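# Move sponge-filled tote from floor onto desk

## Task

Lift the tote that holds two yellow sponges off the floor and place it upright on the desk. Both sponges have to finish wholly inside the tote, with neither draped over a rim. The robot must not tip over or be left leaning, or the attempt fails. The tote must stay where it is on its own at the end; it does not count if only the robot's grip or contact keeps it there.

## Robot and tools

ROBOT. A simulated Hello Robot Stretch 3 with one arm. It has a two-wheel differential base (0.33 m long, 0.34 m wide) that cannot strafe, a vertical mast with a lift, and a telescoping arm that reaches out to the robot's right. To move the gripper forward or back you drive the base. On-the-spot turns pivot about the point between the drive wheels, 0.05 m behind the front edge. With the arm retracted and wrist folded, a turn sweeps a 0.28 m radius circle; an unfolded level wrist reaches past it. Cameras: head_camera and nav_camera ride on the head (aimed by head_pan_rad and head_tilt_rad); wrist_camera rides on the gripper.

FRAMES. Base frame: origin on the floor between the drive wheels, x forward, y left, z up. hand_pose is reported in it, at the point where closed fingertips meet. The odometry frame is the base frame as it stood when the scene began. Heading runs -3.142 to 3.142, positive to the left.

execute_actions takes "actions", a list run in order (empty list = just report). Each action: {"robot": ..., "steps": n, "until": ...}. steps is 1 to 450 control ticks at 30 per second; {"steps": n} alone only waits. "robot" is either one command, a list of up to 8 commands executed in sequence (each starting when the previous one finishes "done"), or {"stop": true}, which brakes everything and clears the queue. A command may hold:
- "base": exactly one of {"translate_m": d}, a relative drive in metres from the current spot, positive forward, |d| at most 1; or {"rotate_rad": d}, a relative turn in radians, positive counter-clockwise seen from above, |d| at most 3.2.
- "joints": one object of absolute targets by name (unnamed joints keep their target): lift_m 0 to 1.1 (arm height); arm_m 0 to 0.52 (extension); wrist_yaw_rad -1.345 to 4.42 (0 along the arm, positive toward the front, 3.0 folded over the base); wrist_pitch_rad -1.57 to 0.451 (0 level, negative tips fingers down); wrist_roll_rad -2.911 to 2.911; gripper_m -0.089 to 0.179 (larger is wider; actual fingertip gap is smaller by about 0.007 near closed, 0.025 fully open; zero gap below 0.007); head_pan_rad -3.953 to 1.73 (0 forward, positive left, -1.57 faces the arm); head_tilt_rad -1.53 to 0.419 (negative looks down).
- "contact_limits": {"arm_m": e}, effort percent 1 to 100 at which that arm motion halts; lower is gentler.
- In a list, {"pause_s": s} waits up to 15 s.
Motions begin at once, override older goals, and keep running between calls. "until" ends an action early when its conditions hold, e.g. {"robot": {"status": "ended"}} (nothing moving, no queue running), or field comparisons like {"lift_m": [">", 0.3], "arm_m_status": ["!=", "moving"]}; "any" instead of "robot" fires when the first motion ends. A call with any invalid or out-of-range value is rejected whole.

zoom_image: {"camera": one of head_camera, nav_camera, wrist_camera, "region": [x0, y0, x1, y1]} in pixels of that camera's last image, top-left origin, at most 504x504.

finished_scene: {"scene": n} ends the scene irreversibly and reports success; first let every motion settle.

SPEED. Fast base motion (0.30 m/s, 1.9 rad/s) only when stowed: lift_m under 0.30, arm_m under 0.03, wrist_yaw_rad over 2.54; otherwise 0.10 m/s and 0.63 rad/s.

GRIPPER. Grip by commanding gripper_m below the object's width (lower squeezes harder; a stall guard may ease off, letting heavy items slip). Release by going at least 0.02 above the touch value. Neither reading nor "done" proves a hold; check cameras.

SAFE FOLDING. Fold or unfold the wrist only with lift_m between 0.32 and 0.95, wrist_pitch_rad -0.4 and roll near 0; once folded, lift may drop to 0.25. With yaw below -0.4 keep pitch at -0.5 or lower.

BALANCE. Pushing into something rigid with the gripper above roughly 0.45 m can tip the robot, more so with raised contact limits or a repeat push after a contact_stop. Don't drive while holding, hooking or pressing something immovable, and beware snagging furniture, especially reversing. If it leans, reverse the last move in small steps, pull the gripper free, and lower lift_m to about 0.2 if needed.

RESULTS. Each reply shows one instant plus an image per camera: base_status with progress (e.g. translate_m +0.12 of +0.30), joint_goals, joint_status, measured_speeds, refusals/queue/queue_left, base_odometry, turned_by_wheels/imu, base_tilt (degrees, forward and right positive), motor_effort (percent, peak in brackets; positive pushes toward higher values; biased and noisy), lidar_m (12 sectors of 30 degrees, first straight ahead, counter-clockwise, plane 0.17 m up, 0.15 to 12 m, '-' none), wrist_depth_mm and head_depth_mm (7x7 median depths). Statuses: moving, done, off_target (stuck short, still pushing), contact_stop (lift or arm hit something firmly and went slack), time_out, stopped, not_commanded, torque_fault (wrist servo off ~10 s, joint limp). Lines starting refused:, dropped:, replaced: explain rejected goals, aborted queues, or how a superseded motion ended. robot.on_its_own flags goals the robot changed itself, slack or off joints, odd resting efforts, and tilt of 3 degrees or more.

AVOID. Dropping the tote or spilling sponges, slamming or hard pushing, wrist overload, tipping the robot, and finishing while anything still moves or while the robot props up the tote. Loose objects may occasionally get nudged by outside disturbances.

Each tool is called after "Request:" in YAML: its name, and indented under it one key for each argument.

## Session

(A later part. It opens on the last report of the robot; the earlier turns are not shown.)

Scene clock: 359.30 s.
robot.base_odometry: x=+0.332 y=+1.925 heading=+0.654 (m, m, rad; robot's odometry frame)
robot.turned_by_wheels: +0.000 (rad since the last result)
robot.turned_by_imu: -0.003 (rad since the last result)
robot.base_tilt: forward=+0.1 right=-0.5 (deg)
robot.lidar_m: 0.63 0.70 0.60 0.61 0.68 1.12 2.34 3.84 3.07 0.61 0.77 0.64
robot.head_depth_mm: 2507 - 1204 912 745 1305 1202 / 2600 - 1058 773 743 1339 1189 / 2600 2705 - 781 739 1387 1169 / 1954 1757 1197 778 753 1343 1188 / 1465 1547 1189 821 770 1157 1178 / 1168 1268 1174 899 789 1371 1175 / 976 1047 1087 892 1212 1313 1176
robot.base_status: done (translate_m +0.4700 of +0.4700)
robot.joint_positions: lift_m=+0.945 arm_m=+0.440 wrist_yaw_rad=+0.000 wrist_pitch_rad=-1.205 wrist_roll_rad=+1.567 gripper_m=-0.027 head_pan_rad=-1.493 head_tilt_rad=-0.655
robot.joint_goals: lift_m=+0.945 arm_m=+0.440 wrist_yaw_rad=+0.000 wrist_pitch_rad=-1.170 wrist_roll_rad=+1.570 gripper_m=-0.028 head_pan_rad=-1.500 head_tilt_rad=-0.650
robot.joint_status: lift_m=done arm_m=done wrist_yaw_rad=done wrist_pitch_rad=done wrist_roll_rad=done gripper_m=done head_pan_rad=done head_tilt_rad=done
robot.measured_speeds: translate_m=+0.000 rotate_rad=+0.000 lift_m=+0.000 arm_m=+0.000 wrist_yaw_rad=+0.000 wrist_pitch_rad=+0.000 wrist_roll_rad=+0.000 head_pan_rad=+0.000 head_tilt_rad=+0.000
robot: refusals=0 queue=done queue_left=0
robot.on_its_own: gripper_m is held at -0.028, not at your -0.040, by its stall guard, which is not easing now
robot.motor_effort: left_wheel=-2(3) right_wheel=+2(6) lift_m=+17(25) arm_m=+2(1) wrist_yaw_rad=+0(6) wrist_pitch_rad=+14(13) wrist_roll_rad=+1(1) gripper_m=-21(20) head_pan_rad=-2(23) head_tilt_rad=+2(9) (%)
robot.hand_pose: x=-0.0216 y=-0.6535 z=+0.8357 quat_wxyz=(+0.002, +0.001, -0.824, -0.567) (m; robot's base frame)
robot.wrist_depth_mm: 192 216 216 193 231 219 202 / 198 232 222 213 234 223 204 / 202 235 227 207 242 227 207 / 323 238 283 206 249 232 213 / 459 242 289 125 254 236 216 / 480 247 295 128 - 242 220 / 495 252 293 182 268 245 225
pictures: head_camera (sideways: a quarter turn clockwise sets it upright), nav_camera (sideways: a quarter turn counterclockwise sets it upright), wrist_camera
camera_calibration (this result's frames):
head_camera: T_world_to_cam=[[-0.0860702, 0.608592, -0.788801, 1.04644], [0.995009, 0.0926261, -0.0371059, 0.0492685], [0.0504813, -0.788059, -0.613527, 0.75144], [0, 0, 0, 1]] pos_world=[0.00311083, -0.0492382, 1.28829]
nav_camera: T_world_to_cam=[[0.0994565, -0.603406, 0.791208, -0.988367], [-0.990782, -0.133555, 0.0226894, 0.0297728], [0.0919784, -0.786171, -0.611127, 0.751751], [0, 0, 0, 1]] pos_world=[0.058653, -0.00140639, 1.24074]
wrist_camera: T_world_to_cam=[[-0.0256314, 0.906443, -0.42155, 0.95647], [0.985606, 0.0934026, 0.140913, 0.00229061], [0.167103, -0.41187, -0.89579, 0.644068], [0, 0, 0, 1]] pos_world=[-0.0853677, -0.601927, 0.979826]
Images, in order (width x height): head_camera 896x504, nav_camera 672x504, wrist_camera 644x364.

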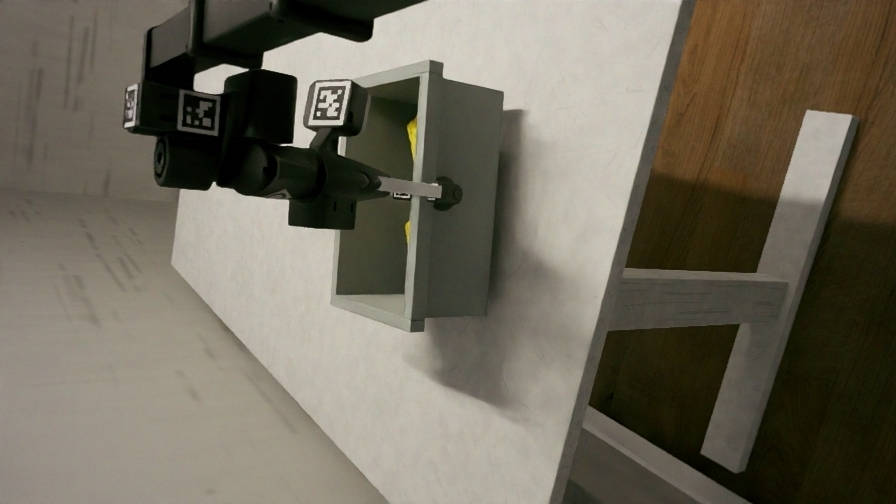

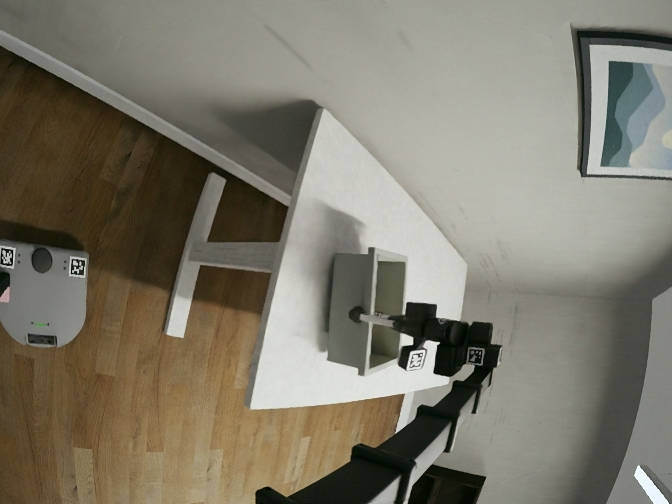

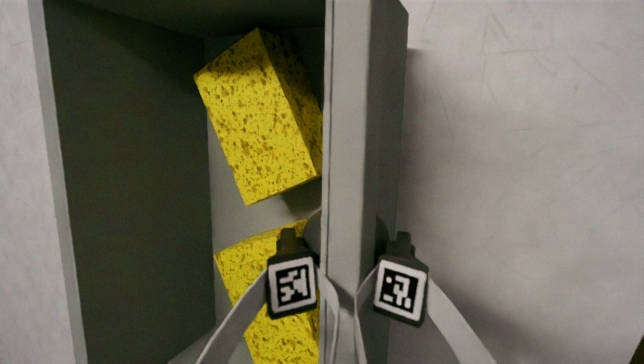

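Request:
execute_actions:
  actions:
    - {"robot": {"joints": {"lift_m": 0.914}}, "steps": 450, "until": {"robot": {"status": "ended"}}}

Scene clock: 376.53 s.
robot.base_odometry: x=+0.332 y=+1.925 heading=+0.654 (m, m, rad; robot's odometry frame)
robot.turned_by_wheels: +0.000 (rad since the last result)
robot.turned_by_imu: -0.001 (rad since the last result)
robot.base_tilt: forward=+0.0 right=-0.5 (deg)
robot.lidar_m: 0.63 0.70 0.61 0.61 0.68 1.12 2.33 3.83 3.07 0.61 0.77 0.63
robot.head_depth_mm: 2566 2690 - 898 748 1310 1196 / 2587 2758 - 800 742 1333 1186 / 2651 2785 - 805 738 1381 1169 / 1961 1773 1209 802 751 1346 1184 / 1471 1548 1196 844 772 1155 1182 / 1179 1269 1182 900 791 1366 1176 / 982 1044 1083 893 1206 1310 1166
robot.base_status: done (translate_m +0.4700 of +0.4700)
robot.joint_positions: lift_m=+0.914 arm_m=+0.440 wrist_yaw_rad=+0.000 wrist_pitch_rad=-1.201 wrist_roll_rad=+1.567 gripper_m=-0.027 head_pan_rad=-1.493 head_tilt_rad=-0.655
robot.joint_goals: lift_m=+0.914 arm_m=+0.440 wrist_yaw_rad=+0.000 wrist_pitch_rad=-1.170 wrist_roll_rad=+1.570 gripper_m=-0.028 head_pan_rad=-1.500 head_tilt_rad=-0.650
robot.joint_status: lift_m=done arm_m=done wrist_yaw_rad=done wrist_pitch_rad=done wrist_roll_rad=done gripper_m=done head_pan_rad=done head_tilt_rad=done
robot.measured_speeds: translate_m=+0.000 rotate_rad=+0.000 lift_m=+0.000 arm_m=+0.000 wrist_yaw_rad=+0.000 wrist_pitch_rad=+0.000 wrist_roll_rad=+0.000 head_pan_rad=+0.000 head_tilt_rad=+0.000
robot: refusals=0 queue=done queue_left=0
robot.on_its_own: gripper_m is held at -0.028, not at your -0.040, by its stall guard, which is not easing now
robot.motor_effort: left_wheel=-2(3) right_wheel=+2(2) lift_m=+16(16) arm_m=+3(3) wrist_yaw_rad=+1(0) wrist_pitch_rad=+12(13) wrist_roll_rad=+1(1) gripper_m=-20(20) head_pan_rad=-2(2) head_tilt_rad=+2(2) (%)
robot.hand_pose: x=-0.0216 y=-0.6547 z=+0.8052 quat_wxyz=(+0.002, +0.001, -0.825, -0.565) (m; robot's base frame)
robot.wrist_depth_mm: 192 214 212 189 206 193 177 / 192 232 219 219 210 198 181 / 199 236 225 207 216 201 184 / 204 240 285 207 220 205 186 / 210 242 289 124 226 210 191 / 319 246 293 128 - 214 195 / 446 251 287 136 242 217 198
pictures: head_camera (sideways: a quarter turn clockwise sets it upright), nav_camera (sideways: a quarter turn counterclockwise sets it upright), wrist_camera
camera_calibration (this result's frames):
head_camera: T_world_to_cam=[[-0.0860688, 0.608574, -0.788815, 1.04646], [0.995009, 0.0926253, -0.0371062, 0.0492689], [0.0504823, -0.788072, -0.613509, 0.751417], [0, 0, 0, 1]] pos_world=[0.00311085, -0.0492385, 1.28829]
nav_camera: T_world_to_cam=[[0.0994551, -0.603388, 0.791221, -0.988385], [-0.990782, -0.133554, 0.0226907, 0.0297711], [0.0919795, -0.786184, -0.611109, 0.751727], [0, 0, 0, 1]] pos_world=[0.0586531, -0.00140777, 1.24074]
wrist_camera: T_world_to_cam=[[-0.025632, 0.904509, -0.425684, 0.946691], [0.985606, 0.0940456, 0.140484, 0.00746386], [0.167103, -0.415956, -0.8939, 0.612059], [0, 0, 0, 1]] pos_world=[-0.0853677, -0.602403, 0.949062]
Images, in order (width x height): head_camera 896x504, nav_camera 672x504, wrist_camera 644x364.

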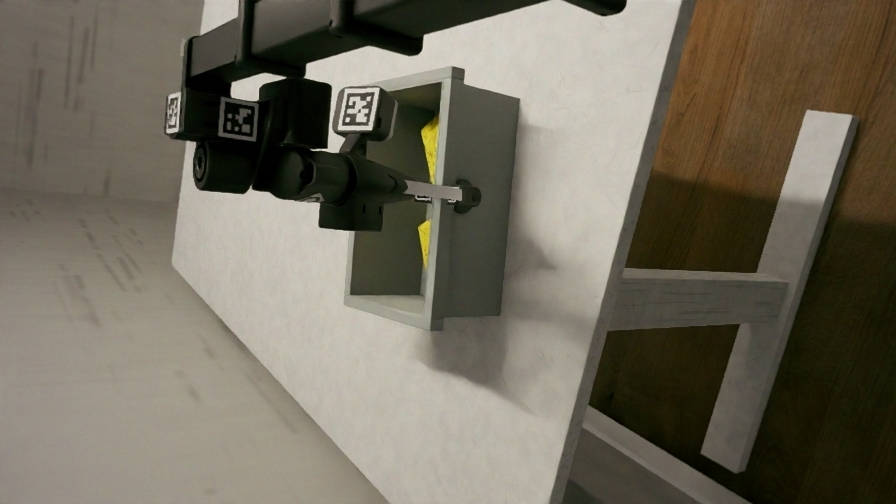

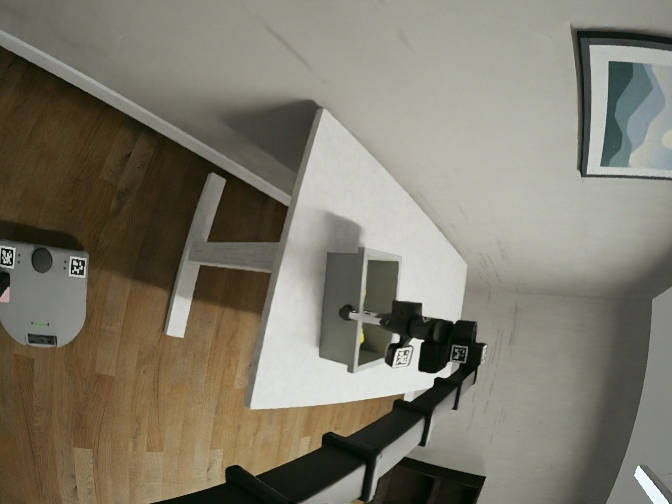

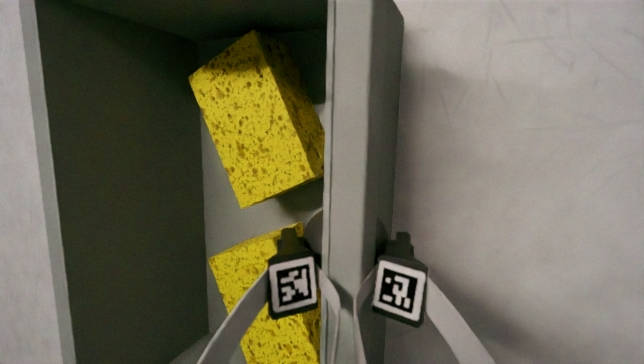

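Request:
execute_actions:
  actions:
    - {"robot": [{"joints": {"lift_m": 0.909}}, {"joints": {"gripper_m": 0.09, "wrist_pitch_rad": -1.21}}, {"joints": {"lift_m": 1.0}}], "steps": 450, "until": {"robot": {"status": "ended"}}}

Scene clock: 386.47 s.
robot.base_odometry: x=+0.332 y=+1.925 heading=+0.654 (m, m, rad; robot's odometry frame)
robot.turned_by_wheels: +0.000 (rad since the last result)
robot.turned_by_imu: -0.001 (rad since the last result)
robot.base_tilt: forward=+0.0 right=-0.5 (deg)
robot.lidar_m: 0.63 0.70 0.61 0.61 0.68 1.12 2.34 3.84 3.06 0.61 0.77 0.64
robot.head_depth_mm: 2558 2752 - 900 748 1313 1201 / 2597 2752 - 803 743 1357 1183 / 2643 2750 - 811 737 1384 1170 / 1954 1781 1208 805 752 1346 1185 / 1475 1551 1198 846 771 1155 1182 / 1173 1273 1189 900 791 1354 1177 / 981 1045 1086 892 1211 1310 1175
robot.base_status: done (translate_m +0.4700 of +0.4700)
robot.joint_positions: lift_m=+0.911 arm_m=+0.440 wrist_yaw_rad=+0.000 wrist_pitch_rad=-1.197 wrist_roll_rad=+1.567 gripper_m=-0.027 head_pan_rad=-1.493 head_tilt_rad=-0.655
robot.joint_goals: lift_m=+0.911 arm_m=+0.440 wrist_yaw_rad=+0.000 wrist_pitch_rad=-1.170 wrist_roll_rad=+1.570 gripper_m=-0.028 head_pan_rad=-1.500 head_tilt_rad=-0.650
robot.joint_status: lift_m=contact_stop arm_m=done wrist_yaw_rad=done wrist_pitch_rad=done wrist_roll_rad=done gripper_m=done head_pan_rad=done head_tilt_rad=done
robot.measured_speeds: translate_m=+0.000 rotate_rad=+0.000 lift_m=+0.006 arm_m=+0.000 wrist_yaw_rad=+0.000 wrist_pitch_rad=+0.024 wrist_roll_rad=+0.000 head_pan_rad=+0.000 head_tilt_rad=+0.000
robot: refusals=0 queue=dropped queue_left=0
robot.on_its_own: gripper_m is held at -0.028, not at your -0.040, by its stall guard, which is not easing now; lift_m is slack since a contact_stop, until your next command for it
robot.motor_effort: left_wheel=-2(2) right_wheel=+2(2) lift_m=+13(15) arm_m=+2(2) wrist_yaw_rad=+1(0) wrist_pitch_rad=+10(12) wrist_roll_rad=+1(0) gripper_m=-20(20) head_pan_rad=-3(2) head_tilt_rad=+2(2) (%)
robot.hand_pose: x=-0.0216 y=-0.6555 z=+0.8023 quat_wxyz=(+0.002, +0.001, -0.826, -0.564) (m; robot's base frame)
robot.wrist_depth_mm: 194 214 211 189 207 193 176 / 194 233 218 117 211 198 179 / 199 235 225 120 215 201 182 / 204 242 272 124 221 205 186 / 211 244 289 125 227 210 189 / 324 249 295 128 228 214 192 / 457 251 267 140 242 217 197
pictures: head_camera (sideways: a quarter turn clockwise sets it upright), nav_camera (sideways: a quarter turn counterclockwise sets it upright), wrist_camera
dropped: robot: command 0 of its queue: lift_m: contact_stop
camera_calibration (this result's frames):
head_camera: T_world_to_cam=[[-0.0860674, 0.608575, -0.788815, 1.04646], [0.99501, 0.0926229, -0.0371062, 0.0492689], [0.0504805, -0.788072, -0.613509, 0.751417], [0, 0, 0, 1]] pos_world=[0.00311073, -0.0492385, 1.28829]
nav_camera: T_world_to_cam=[[0.0994537, -0.603389, 0.791221, -0.988385], [-0.990782, -0.133552, 0.0226907, 0.0297711], [0.0919776, -0.786184, -0.611109, 0.751728], [0, 0, 0, 1]] pos_world=[0.0586531, -0.00140789, 1.24074]
wrist_camera: T_world_to_cam=[[-0.0256391, 0.903049, -0.428772, 0.947742], [0.985606, 0.0945325, 0.140162, 0.00852879], [0.167106, -0.419006, -0.892474, 0.605969], [0, 0, 0, 1]] pos_world=[-0.0853677, -0.602759, 0.945981]
Images, in order (width x height): head_camera 896x504, nav_camera 672x504, wrist_camera 644x364.

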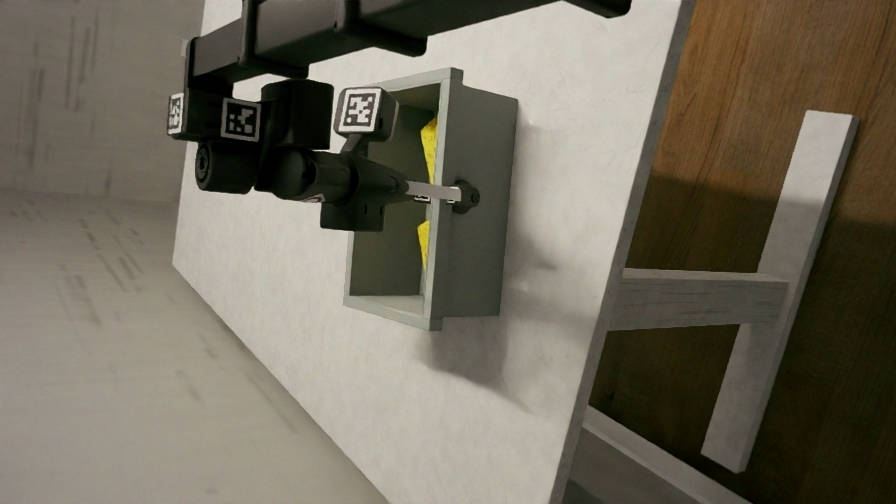

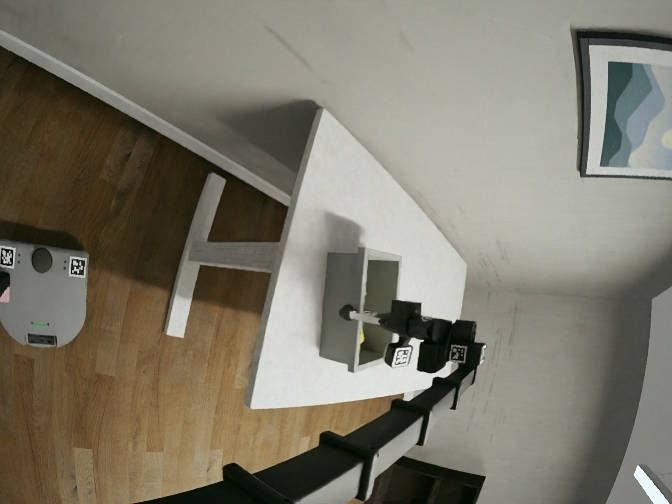

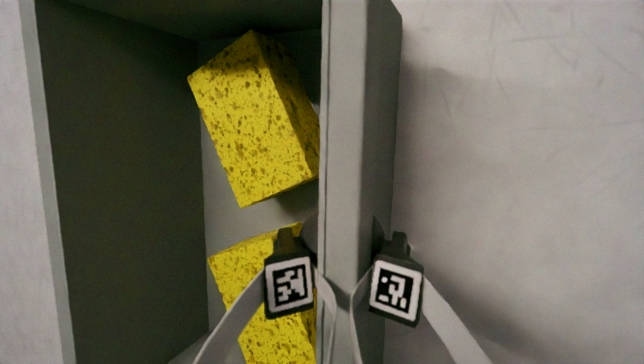

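The tote is resting on the desk (contact stop). Releasing and lifting away.

Request:
execute_actions:
  actions:
    - {"robot": [{"joints": {"gripper_m": 0.09, "wrist_pitch_rad": -1.21, "lift_m": 0.912}}, {"joints": {"lift_m": 1.0}}], "steps": 450, "until": {"robot": {"status": "ended"}}}

Scene clock: 392.10 s.
robot.base_odometry: x=+0.332 y=+1.925 heading=+0.654 (m, m, rad; robot's odometry frame)
robot.turned_by_wheels: +0.000 (rad since the last result)
robot.turned_by_imu: -0.001 (rad since the last result)
robot.base_tilt: forward=+0.0 right=-0.4 (deg)
robot.lidar_m: 0.63 0.70 0.60 0.61 0.68 1.12 2.34 3.84 3.07 0.61 0.77 0.63
robot.head_depth_mm: 2471 1727 1235 931 745 1307 1198 / 2510 1590 1172 807 741 1327 1185 / 2593 2734 1158 801 739 1384 1167 / 1956 1777 1199 804 752 1356 1186 / 1469 1552 1194 843 770 1151 1181 / 1173 1268 1189 902 789 1362 1169 / 981 1045 1083 895 1211 1309 1170
robot.base_status: done (translate_m +0.4700 of +0.4700)
robot.joint_positions: lift_m=+1.000 arm_m=+0.440 wrist_yaw_rad=+0.000 wrist_pitch_rad=-1.208 wrist_roll_rad=+1.567 gripper_m=+0.090 head_pan_rad=-1.493 head_tilt_rad=-0.655
robot.joint_goals: lift_m=+1.000 arm_m=+0.440 wrist_yaw_rad=+0.000 wrist_pitch_rad=-1.210 wrist_roll_rad=+1.570 gripper_m=+0.090 head_pan_rad=-1.500 head_tilt_rad=-0.650
robot.joint_status: lift_m=done arm_m=done wrist_yaw_rad=done wrist_pitch_rad=done wrist_roll_rad=done gripper_m=done head_pan_rad=done head_tilt_rad=done
robot.measured_speeds: translate_m=+0.000 rotate_rad=+0.000 lift_m=+0.000 arm_m=+0.000 wrist_yaw_rad=+0.000 wrist_pitch_rad=+0.000 wrist_roll_rad=+0.000 head_pan_rad=+0.000 head_tilt_rad=+0.000
robot: refusals=0 queue=done queue_left=0
robot.motor_effort: left_wheel=-1(2) right_wheel=+2(2) lift_m=+23(22) arm_m=+2(2) wrist_yaw_rad=+1(0) wrist_pitch_rad=-1(10) wrist_roll_rad=+1(1) gripper_m=+1(80) head_pan_rad=-2(2) head_tilt_rad=+2(2) (%)
robot.hand_pose: x=-0.0216 y=-0.6530 z=+0.8903 quat_wxyz=(+0.002, +0.001, -0.823, -0.568) (m; robot's base frame)
robot.wrist_depth_mm: 476 414 236 226 277 264 242 / 496 430 309 310 288 270 246 / 515 440 329 297 295 274 252 / 526 453 341 330 298 281 257 / 558 465 337 315 301 287 262 / 573 495 391 317 316 286 273 / 605 509 313 320 321 303 858
pictures: head_camera (sideways: a quarter turn clockwise sets it upright), nav_camera (sideways: a quarter turn counterclockwise sets it upright), wrist_camera
camera_calibration (this result's frames):
head_camera: T_world_to_cam=[[-0.086065, 0.608525, -0.788854, 1.04651], [0.99501, 0.092623, -0.0371072, 0.0492702], [0.0504854, -0.788111, -0.61346, 0.751352], [0, 0, 0, 1]] pos_world=[0.00311092, -0.0492394, 1.28829]
nav_camera: T_world_to_cam=[[0.0994513, -0.603339, 0.79126, -0.988435], [-0.990782, -0.133553, 0.0226942, 0.0297665], [0.0919826, -0.786223, -0.611059, 0.751663], [0, 0, 0, 1]] pos_world=[0.0586534, -0.0014116, 1.24074]
wrist_camera: T_world_to_cam=[[-0.0256068, 0.907393, -0.419502, 0.977763], [0.985608, 0.0930586, 0.141126, -0.00586269], [0.167095, -0.409851, -0.896717, 0.695317], [0, 0, 0, 1]] pos_world=[-0.085368, -0.601693, 1.0345]
Images, in order (width x height): head_camera 896x504, nav_camera 672x504, wrist_camera 644x364.

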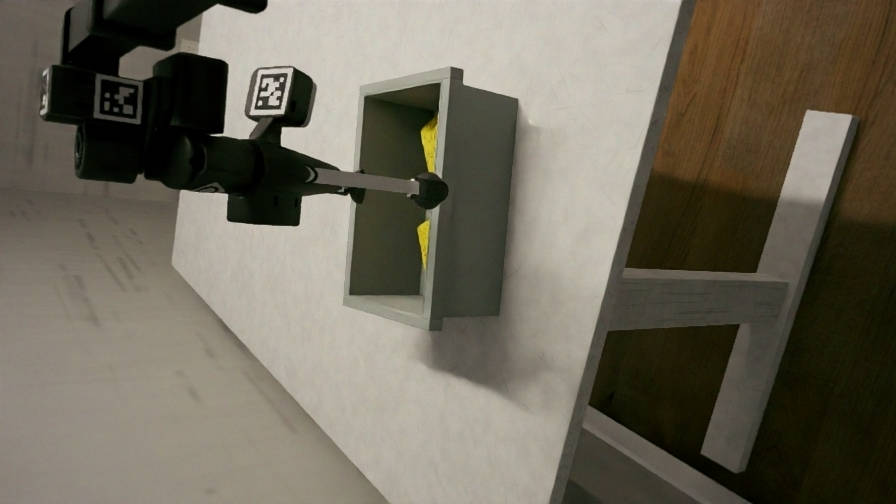

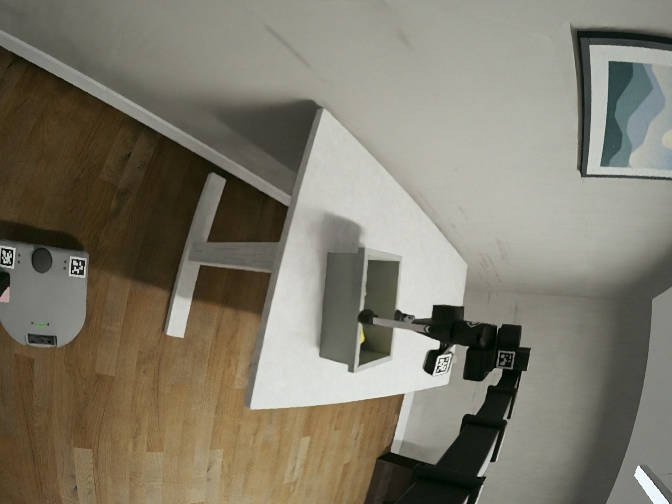

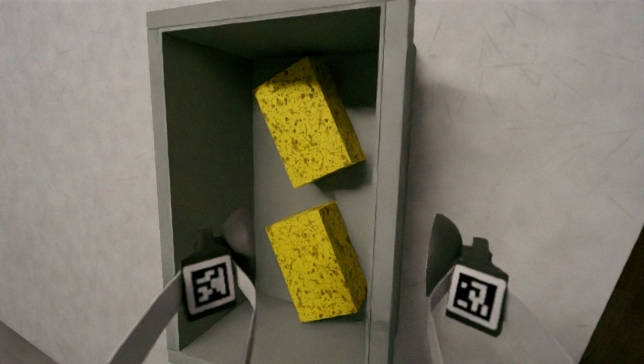

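The tote sits upright on the desk with both sponges inside, and the gripper is clear.

Request:
finished_scene:
  scene: 1

The scene is finished: the task was done.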